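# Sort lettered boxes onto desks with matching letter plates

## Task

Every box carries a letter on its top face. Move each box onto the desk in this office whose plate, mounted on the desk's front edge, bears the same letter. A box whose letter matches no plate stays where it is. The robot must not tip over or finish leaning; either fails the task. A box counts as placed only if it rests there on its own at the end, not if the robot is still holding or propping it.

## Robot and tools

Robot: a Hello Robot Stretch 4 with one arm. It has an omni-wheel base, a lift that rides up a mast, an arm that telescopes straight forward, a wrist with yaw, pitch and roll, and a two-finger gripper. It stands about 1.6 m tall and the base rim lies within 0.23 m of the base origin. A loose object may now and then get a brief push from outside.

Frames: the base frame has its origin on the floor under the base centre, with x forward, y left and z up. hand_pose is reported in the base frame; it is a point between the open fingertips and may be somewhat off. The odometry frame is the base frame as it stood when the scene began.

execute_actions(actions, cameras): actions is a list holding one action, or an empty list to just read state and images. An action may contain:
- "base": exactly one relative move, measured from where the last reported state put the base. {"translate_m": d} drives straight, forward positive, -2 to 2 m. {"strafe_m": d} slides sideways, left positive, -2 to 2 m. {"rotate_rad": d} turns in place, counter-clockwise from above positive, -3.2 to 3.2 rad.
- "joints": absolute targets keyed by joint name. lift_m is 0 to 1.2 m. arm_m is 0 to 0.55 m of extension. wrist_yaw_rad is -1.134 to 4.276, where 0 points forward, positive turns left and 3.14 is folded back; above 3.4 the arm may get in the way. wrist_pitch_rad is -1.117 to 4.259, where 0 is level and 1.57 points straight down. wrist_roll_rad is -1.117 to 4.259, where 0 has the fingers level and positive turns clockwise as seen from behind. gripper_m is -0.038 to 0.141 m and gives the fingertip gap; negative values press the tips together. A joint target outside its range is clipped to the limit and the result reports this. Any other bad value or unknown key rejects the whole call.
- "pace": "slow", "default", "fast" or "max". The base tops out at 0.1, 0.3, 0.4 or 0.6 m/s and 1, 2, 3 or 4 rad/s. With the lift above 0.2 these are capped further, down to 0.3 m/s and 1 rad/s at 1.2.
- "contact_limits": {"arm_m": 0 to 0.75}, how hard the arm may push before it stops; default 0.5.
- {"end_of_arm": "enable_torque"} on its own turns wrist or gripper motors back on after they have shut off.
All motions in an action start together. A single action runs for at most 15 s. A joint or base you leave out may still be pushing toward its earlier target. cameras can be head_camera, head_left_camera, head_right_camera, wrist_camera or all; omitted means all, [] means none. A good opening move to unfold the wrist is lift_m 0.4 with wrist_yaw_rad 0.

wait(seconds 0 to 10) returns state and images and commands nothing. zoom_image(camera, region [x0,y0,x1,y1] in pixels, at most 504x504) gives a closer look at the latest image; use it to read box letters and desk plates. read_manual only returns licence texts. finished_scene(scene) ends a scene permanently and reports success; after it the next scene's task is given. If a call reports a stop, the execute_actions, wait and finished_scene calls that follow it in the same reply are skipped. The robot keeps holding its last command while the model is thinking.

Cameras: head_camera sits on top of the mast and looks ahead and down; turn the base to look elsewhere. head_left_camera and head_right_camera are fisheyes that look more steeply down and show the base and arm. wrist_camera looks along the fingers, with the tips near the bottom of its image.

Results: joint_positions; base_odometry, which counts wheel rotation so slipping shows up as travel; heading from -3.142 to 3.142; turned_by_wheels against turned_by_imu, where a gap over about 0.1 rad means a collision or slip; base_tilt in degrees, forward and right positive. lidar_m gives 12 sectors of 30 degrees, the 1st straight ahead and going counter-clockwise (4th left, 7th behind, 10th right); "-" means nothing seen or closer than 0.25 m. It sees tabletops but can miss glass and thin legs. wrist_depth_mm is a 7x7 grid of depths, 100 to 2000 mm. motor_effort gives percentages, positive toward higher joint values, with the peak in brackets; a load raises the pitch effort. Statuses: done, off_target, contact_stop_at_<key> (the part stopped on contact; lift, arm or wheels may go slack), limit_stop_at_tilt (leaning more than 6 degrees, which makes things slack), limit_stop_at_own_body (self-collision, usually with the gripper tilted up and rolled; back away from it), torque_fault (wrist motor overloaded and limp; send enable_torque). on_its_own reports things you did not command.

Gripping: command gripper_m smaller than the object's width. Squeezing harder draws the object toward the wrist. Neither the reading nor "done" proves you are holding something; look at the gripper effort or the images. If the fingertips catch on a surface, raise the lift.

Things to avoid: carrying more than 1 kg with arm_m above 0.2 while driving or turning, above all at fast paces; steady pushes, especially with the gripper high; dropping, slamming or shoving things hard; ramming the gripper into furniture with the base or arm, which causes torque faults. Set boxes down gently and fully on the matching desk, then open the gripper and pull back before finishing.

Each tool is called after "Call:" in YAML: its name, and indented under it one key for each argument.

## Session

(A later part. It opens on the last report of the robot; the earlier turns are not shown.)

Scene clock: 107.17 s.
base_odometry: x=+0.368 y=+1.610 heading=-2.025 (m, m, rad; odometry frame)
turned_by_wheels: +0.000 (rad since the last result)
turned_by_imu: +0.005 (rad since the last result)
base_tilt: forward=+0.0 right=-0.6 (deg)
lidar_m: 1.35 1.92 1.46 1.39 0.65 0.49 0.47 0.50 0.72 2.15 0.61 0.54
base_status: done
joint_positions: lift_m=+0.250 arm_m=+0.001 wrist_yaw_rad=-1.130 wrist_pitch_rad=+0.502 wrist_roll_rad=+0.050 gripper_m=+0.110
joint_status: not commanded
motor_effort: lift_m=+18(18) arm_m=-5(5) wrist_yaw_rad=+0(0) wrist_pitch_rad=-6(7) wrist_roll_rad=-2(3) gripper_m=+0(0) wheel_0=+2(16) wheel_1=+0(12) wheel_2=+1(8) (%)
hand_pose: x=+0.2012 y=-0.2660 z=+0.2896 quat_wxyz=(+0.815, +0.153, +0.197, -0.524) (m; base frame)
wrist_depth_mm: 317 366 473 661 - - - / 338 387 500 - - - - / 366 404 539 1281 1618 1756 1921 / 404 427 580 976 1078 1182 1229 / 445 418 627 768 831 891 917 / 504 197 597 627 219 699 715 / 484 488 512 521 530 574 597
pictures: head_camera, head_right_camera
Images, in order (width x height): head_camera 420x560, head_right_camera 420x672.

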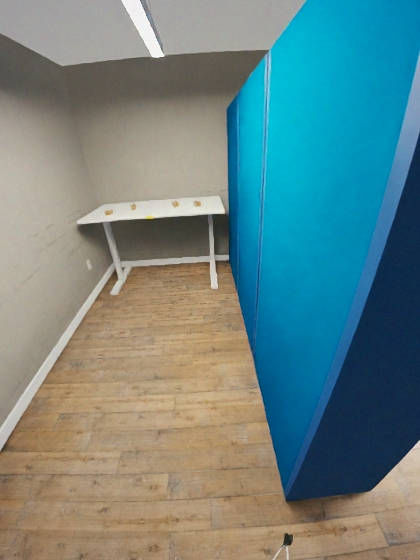

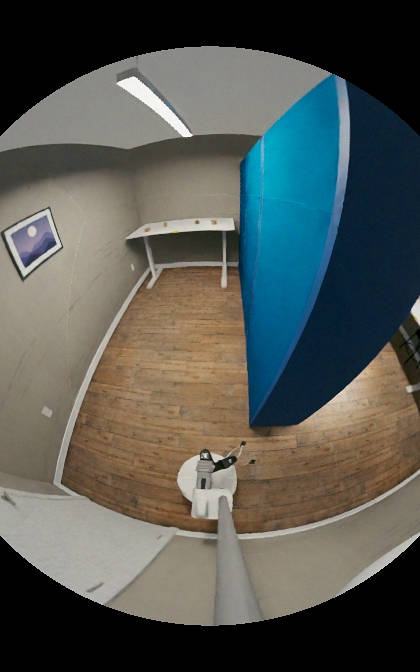

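Call:
execute_actions:
  actions:
    - {"base":{"strafe_m":0.06},"joints":{"wrist_yaw_rad":0.3},"pace":"max"}
  cameras: []

Call:
execute_actions:
  actions:
    - {"base":{"translate_m":1.85},"pace":"max","joints":{"lift_m":0.96,"gripper_m":0.14}}
  cameras: []

Call:
execute_actions:
  actions:
    - {"pace":"fast","joints":{"lift_m":0.945,"arm_m":0.27}}
  cameras: ["head_camera","wrist_camera"]

Scene clock: 112.27 s.
base_odometry: x=+0.422 y=+1.584 heading=-2.024 (m, m, rad; odometry frame)
turned_by_wheels: +0.000 (rad since the last result)
turned_by_imu: +0.001 (rad since the last result)
base_tilt: forward=+0.0 right=-0.5 (deg)
lidar_m: 1.61 1.82 1.38 1.34 0.64 0.47 0.47 0.50 0.74 2.16 0.60 0.57
base_status: done
joint_positions: lift_m=+0.250 arm_m=+0.001 wrist_yaw_rad=+0.300 wrist_pitch_rad=+0.502 wrist_roll_rad=+0.050 gripper_m=+0.110
joint_status: all done
motor_effort: lift_m=+18(18) arm_m=-5(5) wrist_yaw_rad=+1(8) wrist_pitch_rad=-5(6) wrist_roll_rad=-2(2) gripper_m=+1(1) wheel_0=+3(12) wheel_1=+0(12) wheel_2=+1(2) (%)
hand_pose: x=+0.4398 y=-0.0089 z=+0.2896 quat_wxyz=(+0.958, -0.013, +0.249, +0.138) (m; base frame)
wrist_depth_mm: 1430 1808 - - - - 1078 / 1499 1808 - - - - 946 / 1160 1255 1366 1397 1618 1537 854 / 854 904 946 1008 1078 1138 778 / 683 699 732 778 820 866 715 / 574 196 597 627 218 676 647 / 484 500 508 521 521 569 574
pictures: none
No camera images: the call's "cameras" was empty. Leave "cameras" out to get every camera's image.

Scene clock: 117.00 s.
base_odometry: x=-0.389 y=-0.079 heading=-2.024 (m, m, rad; odometry frame)
turned_by_wheels: +0.000 (rad since the last result)
turned_by_imu: +0.009 (rad since the last result)
base_tilt: forward=+0.0 right=-0.7 (deg)
lidar_m: 0.58 0.61 0.90 1.26 1.33 1.92 2.29 0.57 0.40 0.38 0.44 0.61
base_status: done
joint_positions: lift_m=+0.960 arm_m=+0.001 wrist_yaw_rad=+0.300 wrist_pitch_rad=+0.502 wrist_roll_rad=+0.050 gripper_m=+0.140
joint_status: all done
motor_effort: lift_m=+22(25) arm_m=-5(5) wrist_yaw_rad=+0(1) wrist_pitch_rad=-6(6) wrist_roll_rad=-3(2) gripper_m=-1(0) wheel_0=+0(8) wheel_1=+1(5) wheel_2=+1(13) (%)
hand_pose: x=+0.4398 y=-0.0088 z=+0.9992 quat_wxyz=(+0.958, -0.013, +0.249, +0.139) (m; base frame)
wrist_depth_mm: 1336 1308 1229 1078 1025 960 904 / 798 842 1008 1118 1078 1008 960 / 539 564 615 661 621 798 976 / 1336 1661 462 466 492 525 569 / 1430 1661 1618 1430 402 392 410 / 1397 195 1576 1499 216 1182 357 / 1255 1308 1336 1366 1336 1336 768
pictures: none
No camera images: the call's "cameras" was empty. Leave "cameras" out to get every camera's image.

Scene clock: 118.63 s.
base_odometry: x=-0.389 y=-0.079 heading=-2.024 (m, m, rad; odometry frame)
turned_by_wheels: +0.000 (rad since the last result)
turned_by_imu: +0.000 (rad since the last result)
base_tilt: forward=+0.1 right=-0.6 (deg)
lidar_m: 0.60 0.64 0.90 1.26 1.34 1.92 2.29 0.60 0.41 0.40 0.43 0.63
base_status: not commanded
joint_positions: lift_m=+0.945 arm_m=+0.269 wrist_yaw_rad=+0.300 wrist_pitch_rad=+0.502 wrist_roll_rad=+0.050 gripper_m=+0.140
joint_status: all done
motor_effort: lift_m=+15(20) arm_m=+5(4) wrist_yaw_rad=-1(3) wrist_pitch_rad=-6(6) wrist_roll_rad=-1(2) gripper_m=+2(0) wheel_0=+0(0) wheel_1=+0(0) wheel_2=+1(1) (%)
hand_pose: x=+0.7075 y=-0.0088 z=+0.9848 quat_wxyz=(+0.958, -0.013, +0.249, +0.139) (m; base frame)
wrist_depth_mm: 1098 1008 931 866 798 750 707 / 715 798 917 891 831 768 723 / 484 517 455 615 668 732 759 / 362 382 402 427 359 480 517 / 290 297 315 329 336 359 379 / 241 196 251 267 216 289 303 / 204 213 216 219 226 240 248
pictures: head_camera, wrist_camera
Images, in order (width x height): head_camera 420x560, wrist_camera 616x392.

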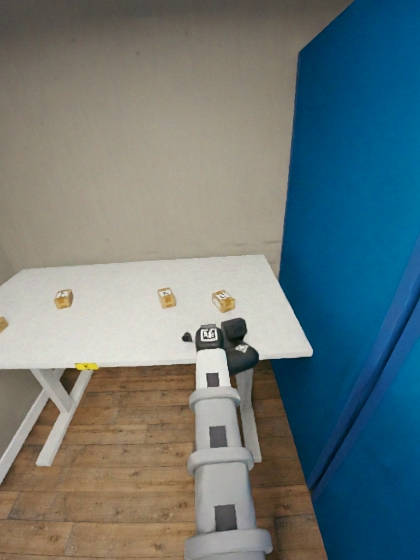

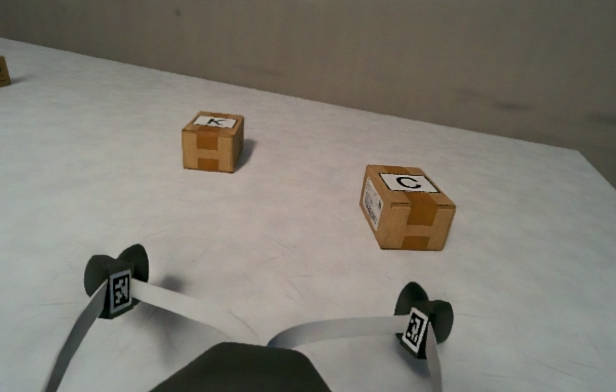

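Call:
execute_actions:
  actions:
    - {"base":{"strafe_m":-0.07},"joints":{"lift_m":0.943,"arm_m":0.36}}
  cameras: ["wrist_camera"]

Scene clock: 121.80 s.
base_odometry: x=-0.452 y=-0.049 heading=-2.024 (m, m, rad; odometry frame)
turned_by_wheels: +0.000 (rad since the last result)
turned_by_imu: +0.000 (rad since the last result)
base_tilt: forward=+0.0 right=-0.5 (deg)
lidar_m: 0.58 0.62 0.92 1.33 1.39 2.02 1.21 0.50 0.35 0.32 0.36 0.52
base_status: done
joint_positions: lift_m=+0.943 arm_m=+0.359 wrist_yaw_rad=+0.300 wrist_pitch_rad=+0.502 wrist_roll_rad=+0.050 gripper_m=+0.140
joint_status: all done
motor_effort: lift_m=+15(16) arm_m=+5(5) wrist_yaw_rad=+1(1) wrist_pitch_rad=-5(6) wrist_roll_rad=-2(3) gripper_m=+2(3) wheel_0=+1(12) wheel_1=+0(8) wheel_2=+1(2) (%)
hand_pose: x=+0.7975 y=-0.0088 z=+0.9828 quat_wxyz=(+0.958, -0.013, +0.249, +0.139) (m; base frame)
wrist_depth_mm: 1008 904 831 759 707 661 621 / 715 798 842 820 741 691 654 / 462 418 554 603 654 707 683 / 359 377 399 322 449 477 580 / 286 294 310 270 336 355 377 / 239 196 248 263 216 286 298 / 201 211 213 217 223 238 246
pictures: wrist_camera
Images, in order (width x height): wrist_camera 616x392.

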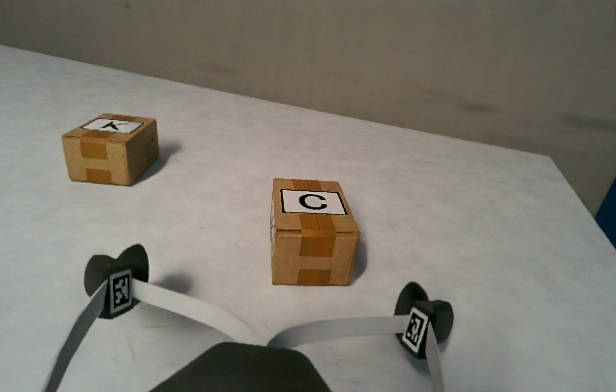

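Call:
execute_actions:
  actions:
    - {"joints":{"arm_m":0.455}}
  cameras: ["wrist_camera"]

Call:
execute_actions:
  actions:
    - {"joints":{"gripper_m":0.01}}
  cameras: []

Call:
execute_actions:
  actions:
    - {"joints":{"lift_m":0.965},"pace":"fast"}
  cameras: ["wrist_camera"]

Scene clock: 126.17 s.
base_odometry: x=-0.452 y=-0.049 heading=-2.024 (m, m, rad; odometry frame)
turned_by_wheels: +0.000 (rad since the last result)
turned_by_imu: +0.001 (rad since the last result)
base_tilt: forward=+0.1 right=-0.6 (deg)
lidar_m: 0.58 0.63 0.93 1.33 1.41 1.99 1.22 0.51 0.36 0.33 0.35 0.50
base_status: not commanded
joint_positions: lift_m=+0.943 arm_m=+0.454 wrist_yaw_rad=+0.300 wrist_pitch_rad=+0.502 wrist_roll_rad=+0.050 gripper_m=+0.140
joint_status: all done
motor_effort: lift_m=+15(15) arm_m=+5(9) wrist_yaw_rad=+1(1) wrist_pitch_rad=-6(6) wrist_roll_rad=-2(2) gripper_m=-2(1) wheel_0=+0(0) wheel_1=+0(1) wheel_2=+2(2) (%)
hand_pose: x=+0.8925 y=-0.0088 z=+0.9828 quat_wxyz=(+0.958, -0.013, +0.249, +0.139) (m; base frame)
wrist_depth_mm: 866 809 732 676 621 585 544 / 715 788 759 715 654 615 574 / 355 512 554 603 654 634 603 / 301 377 397 421 442 477 544 / 287 293 252 300 338 355 377 / 239 195 187 192 216 286 298 / 201 210 176 190 222 237 245
pictures: wrist_camera
Images, in order (width x height): wrist_camera 616x392.

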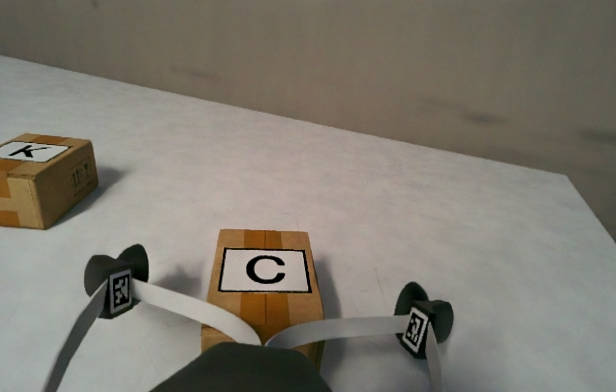

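Scene clock: 128.43 s.
base_odometry: x=-0.452 y=-0.049 heading=-2.024 (m, m, rad; odometry frame)
turned_by_wheels: +0.000 (rad since the last result)
turned_by_imu: +0.000 (rad since the last result)
base_tilt: forward=+0.0 right=-0.6 (deg)
lidar_m: 0.56 0.62 0.91 1.34 1.42 2.01 1.22 0.48 0.35 0.32 0.36 0.54
base_status: not commanded
joint_positions: lift_m=+0.943 arm_m=+0.454 wrist_yaw_rad=+0.300 wrist_pitch_rad=+0.502 wrist_roll_rad=+0.050 gripper_m=+0.010
joint_status: all done
motor_effort: lift_m=+15(15) arm_m=+5(5) wrist_yaw_rad=+0(1) wrist_pitch_rad=-7(8) wrist_roll_rad=+0(2) gripper_m=-19(20) wheel_0=+0(0) wheel_1=-1(1) wheel_2=+2(2) (%)
hand_pose: x=+0.8924 y=-0.0088 z=+0.9826 quat_wxyz=(+0.958, -0.013, +0.249, +0.139) (m; base frame)
wrist_depth_mm: 878 798 732 676 627 585 549 / 707 798 778 707 654 615 569 / 349 508 549 603 661 640 597 / 303 373 394 415 445 480 539 / 286 296 291 236 336 355 373 / 236 177 183 183 265 285 297 / 198 210 163 165 214 237 244
pictures: none
No camera images: the call's "cameras" was empty. Leave "cameras" out to get every camera's image.

Scene clock: 129.13 s.
base_odometry: x=-0.452 y=-0.049 heading=-2.024 (m, m, rad; odometry frame)
turned_by_wheels: +0.000 (rad since the last result)
turned_by_imu: +0.000 (rad since the last result)
base_tilt: forward=+0.1 right=-0.8 (deg)
lidar_m: 0.58 0.61 0.91 1.33 1.40 1.99 1.21 0.48 0.34 0.33 0.36 0.52
base_status: not commanded
joint_positions: lift_m=+0.965 arm_m=+0.454 wrist_yaw_rad=+0.300 wrist_pitch_rad=+0.503 wrist_roll_rad=+0.050 gripper_m=+0.010
joint_status: all done
motor_effort: lift_m=+24(24) arm_m=+5(5) wrist_yaw_rad=+2(1) wrist_pitch_rad=-8(9) wrist_roll_rad=-2(2) gripper_m=-21(21) wheel_0=+0(1) wheel_1=+0(1) wheel_2=+2(2) (%)
hand_pose: x=+0.8923 y=-0.0088 z=+1.0039 quat_wxyz=(+0.958, -0.013, +0.249, +0.139) (m; base frame)
wrist_depth_mm: 878 788 732 668 627 580 549 / 798 831 768 715 661 603 569 / 530 569 609 661 683 640 603 / 317 410 442 469 496 525 609 / 309 329 325 236 379 394 424 / 265 177 182 185 297 319 332 / 222 235 163 165 238 264 276
pictures: wrist_camera
Images, in order (width x height): wrist_camera 616x392.

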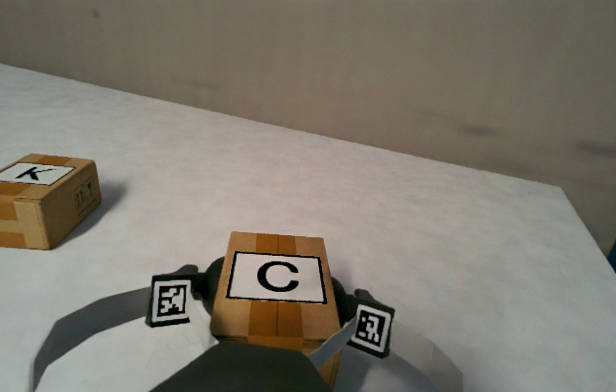

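Call:
execute_actions:
  actions:
    - {"base":{"translate_m":-1.91},"pace":"max","joints":{"arm_m":0}}
  cameras: []

Call:
execute_actions:
  actions:
    - {"base":{"strafe_m":-1.25},"pace":"max","joints":{"lift_m":0.3,"wrist_yaw_rad":1.7}}
  cameras: ["head_camera"]

Call:
execute_actions:
  actions:
    - {"base":{"translate_m":1.75},"pace":"max","joints":{"lift_m":1.0,"wrist_yaw_rad":0}}
  cameras: ["head_camera","wrist_camera"]

Scene clock: 140.47 s.
base_odometry: x=+0.385 y=+1.668 heading=-2.025 (m, m, rad; odometry frame)
turned_by_wheels: +0.000 (rad since the last result)
turned_by_imu: -0.006 (rad since the last result)
base_tilt: forward=+0.0 right=-0.6 (deg)
lidar_m: 1.30 1.95 1.43 1.40 0.55 0.43 0.41 0.45 0.66 1.90 0.68 0.57
base_status: done
joint_positions: lift_m=+0.965 arm_m=+0.002 wrist_yaw_rad=+0.300 wrist_pitch_rad=+0.503 wrist_roll_rad=+0.050 gripper_m=+0.010
joint_status: all done
motor_effort: lift_m=+24(24) arm_m=-5(8) wrist_yaw_rad=-1(3) wrist_pitch_rad=-9(9) wrist_roll_rad=-1(1) gripper_m=-19(19) wheel_0=-3(6) wheel_1=+0(7) wheel_2=-1(10) (%)
hand_pose: x=+0.4397 y=-0.0088 z=+1.0038 quat_wxyz=(+0.958, -0.013, +0.250, +0.139) (m; base frame)
wrist_depth_mm: 1499 1921 - - - - 831 / 1499 - - - - - 741 / 1618 - - - - 1618 691 / 1661 - - - - 1255 615 / 1708 1808 1863 236 - 1078 574 / 1499 176 182 183 1661 917 530 / 1229 1308 163 165 1336 741 488
pictures: none
No camera images: the call's "cameras" was empty. Leave "cameras" out to get every camera's image.

Scene clock: 145.17 s.
base_odometry: x=-0.738 y=+2.216 heading=-2.024 (m, m, rad; odometry frame)
turned_by_wheels: +0.000 (rad since the last result)
turned_by_imu: -0.002 (rad since the last result)
base_tilt: forward=+0.1 right=-0.6 (deg)
lidar_m: 1.75 0.65 0.68 1.58 0.66 0.49 0.45 0.50 0.62 1.68 1.34 1.85
base_status: done
joint_positions: lift_m=+0.300 arm_m=+0.001 wrist_yaw_rad=+1.700 wrist_pitch_rad=+0.503 wrist_roll_rad=+0.050 gripper_m=+0.010
joint_status: all done
motor_effort: lift_m=+17(21) arm_m=-5(5) wrist_yaw_rad=+1(9) wrist_pitch_rad=-10(9) wrist_roll_rad=-1(1) gripper_m=-20(21) wheel_0=+0(10) wheel_1=+2(12) wheel_2=+0(1) (%)
hand_pose: x=+0.2266 y=+0.2619 z=+0.3394 quat_wxyz=(+0.644, -0.171, +0.182, +0.723) (m; base frame)
wrist_depth_mm: 878 1182 1756 - - - 462 / 891 1205 1921 - - 750 439 / 931 1229 1499 1661 1756 683 418 / 904 1008 1042 1118 1205 627 407 / 768 788 778 236 904 591 442 / 634 177 182 183 707 559 640 / 530 559 163 165 569 517 554
pictures: head_camera
Images, in order (width x height): head_camera 420x560.

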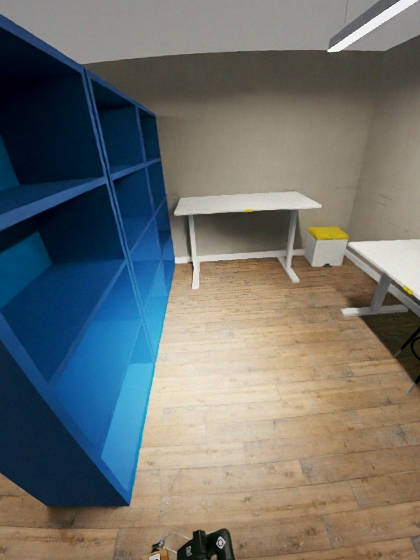

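Scene clock: 149.80 s.
base_odometry: x=-1.504 y=+0.643 heading=-2.024 (m, m, rad; odometry frame)
turned_by_wheels: +0.000 (rad since the last result)
turned_by_imu: +0.008 (rad since the last result)
base_tilt: forward=+0.1 right=-0.6 (deg)
lidar_m: 0.70 0.60 0.43 0.39 0.43 0.63 2.19 1.84 1.37 1.33 1.02 0.76
base_status: done
joint_positions: lift_m=+1.000 arm_m=+0.001 wrist_yaw_rad=+0.000 wrist_pitch_rad=+0.503 wrist_roll_rad=+0.050 gripper_m=+0.010
joint_status: all done
motor_effort: lift_m=+23(26) arm_m=-5(5) wrist_yaw_rad=+0(7) wrist_pitch_rad=-8(9) wrist_roll_rad=-2(2) gripper_m=-21(21) wheel_0=+0(8) wheel_1=+0(11) wheel_2=+0(13) (%)
hand_pose: x=+0.4252 y=-0.0874 z=+1.0390 quat_wxyz=(+0.968, +0.024, +0.249, -0.006) (m; base frame)
wrist_depth_mm: 1160 1182 1182 1182 1182 1160 1138 / 842 1229 1229 1229 1229 1229 1229 / 1336 691 732 788 854 946 1060 / 1255 1281 597 591 591 627 676 / 1025 1499 991 236 1537 1576 1537 / 842 176 182 184 1576 1661 1661 / 1160 1308 163 165 1366 1576 1537
pictures: head_camera, wrist_camera
Images, in order (width x height): head_camera 420x560, wrist_camera 616x392.

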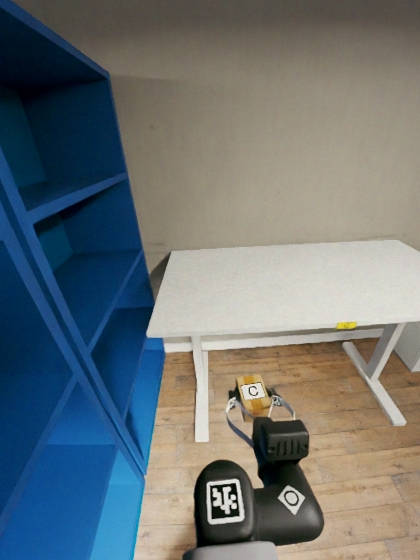

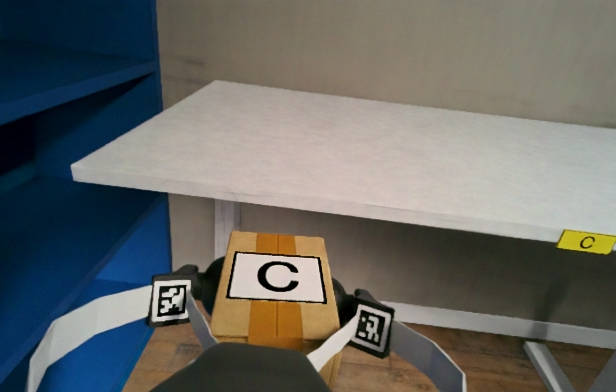

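Call:
execute_actions:
  actions:
    - {"pace":"fast","joints":{"lift_m":0.97,"arm_m":0.48}}
  cameras: []

Call:
execute_actions:
  actions:
    - {"joints":{"lift_m":0.947}}
  cameras: []

Call:
execute_actions:
  actions:
    - {"joints":{"lift_m":0.943,"gripper_m":0.11}}
  cameras: []

Call:
execute_actions:
  actions:
    - {"joints":{"lift_m":1.0,"arm_m":0.36},"pace":"fast"}
  cameras: ["wrist_camera","head_right_camera"]

Scene clock: 156.67 s.
base_odometry: x=-1.504 y=+0.643 heading=-2.024 (m, m, rad; odometry frame)
turned_by_wheels: +0.000 (rad since the last result)
turned_by_imu: +0.001 (rad since the last result)
base_tilt: forward=+0.1 right=-0.5 (deg)
lidar_m: 0.71 0.59 0.40 0.41 0.40 0.66 2.20 1.82 1.36 1.32 1.00 0.77
base_status: not commanded
joint_positions: lift_m=+0.970 arm_m=+0.479 wrist_yaw_rad=+0.000 wrist_pitch_rad=+0.503 wrist_roll_rad=+0.050 gripper_m=+0.010
joint_status: all done
motor_effort: lift_m=+16(21) arm_m=+5(6) wrist_yaw_rad=+0(1) wrist_pitch_rad=-8(9) wrist_roll_rad=-2(2) gripper_m=-21(20) wheel_0=+0(0) wheel_1=+0(0) wheel_2=+0(0) (%)
hand_pose: x=+0.9029 y=-0.0874 z=+1.0095 quat_wxyz=(+0.968, +0.024, +0.249, -0.006) (m; base frame)
wrist_depth_mm: 723 768 759 741 741 732 732 / 741 809 788 778 778 778 768 / 820 585 634 683 759 809 809 / 413 433 452 477 504 544 591 / 329 342 334 236 384 407 430 / 272 177 182 184 304 325 340 / 228 240 163 165 244 272 282
pictures: none
No camera images: the call's "cameras" was empty. Leave "cameras" out to get every camera's image.

Scene clock: 157.50 s.
base_odometry: x=-1.504 y=+0.643 heading=-2.024 (m, m, rad; odometry frame)
turned_by_wheels: +0.000 (rad since the last result)
turned_by_imu: +0.000 (rad since the last result)
base_tilt: forward=+0.1 right=-0.6 (deg)
lidar_m: 0.73 0.58 0.41 0.38 0.42 0.62 2.20 1.84 1.37 1.34 1.00 0.76
base_status: not commanded
joint_positions: lift_m=+0.947 arm_m=+0.479 wrist_yaw_rad=+0.000 wrist_pitch_rad=+0.503 wrist_roll_rad=+0.050 gripper_m=+0.010
joint_status: all done
motor_effort: lift_m=+16(16) arm_m=+5(5) wrist_yaw_rad=-2(1) wrist_pitch_rad=-9(9) wrist_roll_rad=-2(2) gripper_m=-22(21) wheel_0=+0(0) wheel_1=+0(1) wheel_2=+0(0) (%)
hand_pose: x=+0.9029 y=-0.0874 z=+0.9866 quat_wxyz=(+0.968, +0.024, +0.249, -0.006) (m; base frame)
wrist_depth_mm: 741 759 741 741 732 741 732 / 778 809 788 778 768 788 768 / 798 525 564 609 668 732 798 / 364 384 402 424 455 488 521 / 290 303 296 236 343 364 382 / 241 177 183 184 272 290 304 / 203 215 162 165 220 244 250
pictures: none
No camera images: the call's "cameras" was empty. Leave "cameras" out to get every camera's image.

Scene clock: 159.33 s.
base_odometry: x=-1.504 y=+0.643 heading=-2.024 (m, m, rad; odometry frame)
turned_by_wheels: +0.000 (rad since the last result)
turned_by_imu: +0.000 (rad since the last result)
base_tilt: forward=+0.1 right=-0.6 (deg)
lidar_m: 0.72 0.57 0.42 0.39 0.44 0.62 2.21 1.86 1.36 1.32 1.03 0.75
base_status: not commanded
joint_positions: lift_m=+0.943 arm_m=+0.479 wrist_yaw_rad=+0.000 wrist_pitch_rad=+0.502 wrist_roll_rad=+0.050 gripper_m=+0.110
joint_status: all done
motor_effort: lift_m=+16(15) arm_m=+5(5) wrist_yaw_rad=+0(0) wrist_pitch_rad=-8(9) wrist_roll_rad=-2(3) gripper_m=-2(20) wheel_0=+0(0) wheel_1=+0(0) wheel_2=+0(0) (%)
hand_pose: x=+0.9029 y=-0.0874 z=+0.9826 quat_wxyz=(+0.968, +0.024, +0.248, -0.006) (m; base frame)
wrist_depth_mm: 723 768 759 741 732 741 723 / 778 809 778 788 788 768 768 / 788 512 549 603 654 715 788 / 355 375 399 421 445 477 512 / 286 294 291 249 340 357 377 / 237 196 187 194 219 286 300 / 202 210 176 185 220 237 246
pictures: none
No camera images: the call's "cameras" was empty. Leave "cameras" out to get every camera's image.

Scene clock: 160.50 s.
base_odometry: x=-1.504 y=+0.643 heading=-2.024 (m, m, rad; odometry frame)
turned_by_wheels: +0.000 (rad since the last result)
turned_by_imu: +0.000 (rad since the last result)
base_tilt: forward=+0.2 right=-0.8 (deg)
lidar_m: 0.71 0.58 0.42 0.38 0.42 0.63 2.21 1.84 1.36 1.31 1.03 0.75
base_status: not commanded
joint_positions: lift_m=+1.000 arm_m=+0.361 wrist_yaw_rad=+0.000 wrist_pitch_rad=+0.502 wrist_roll_rad=+0.050 gripper_m=+0.110
joint_status: all done
motor_effort: lift_m=+24(25) arm_m=-5(3) wrist_yaw_rad=+2(1) wrist_pitch_rad=-6(7) wrist_roll_rad=-2(2) gripper_m=-1(1) wheel_0=+0(0) wheel_1=+0(0) wheel_2=+0(0) (%)
hand_pose: x=+0.7847 y=-0.0875 z=+1.0391 quat_wxyz=(+0.968, +0.024, +0.248, -0.006) (m; base frame)
wrist_depth_mm: 831 878 866 854 842 842 831 / 820 931 917 917 904 878 878 / 960 741 723 778 878 931 931 / 496 488 517 549 585 627 661 / 373 382 387 364 442 473 484 / 309 196 315 325 218 373 387 / 263 274 278 283 286 310 322
pictures: head_right_camera, wrist_camera
Images, in order (width x height): head_right_camera 420x672, wrist_camera 616x392.

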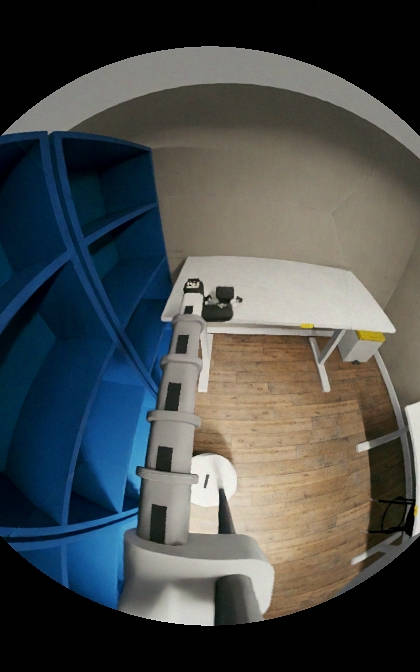

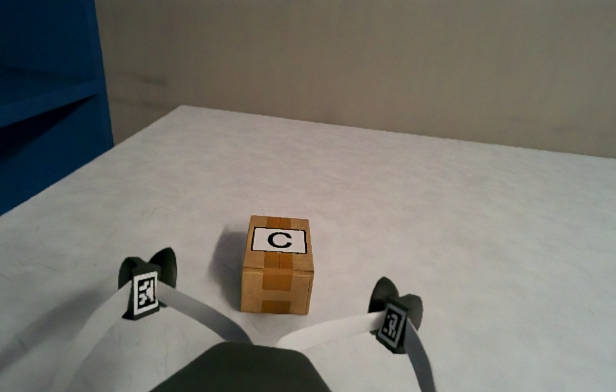

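Call:
finished_scene:
  scene: 2

The scene is finished: the task was done.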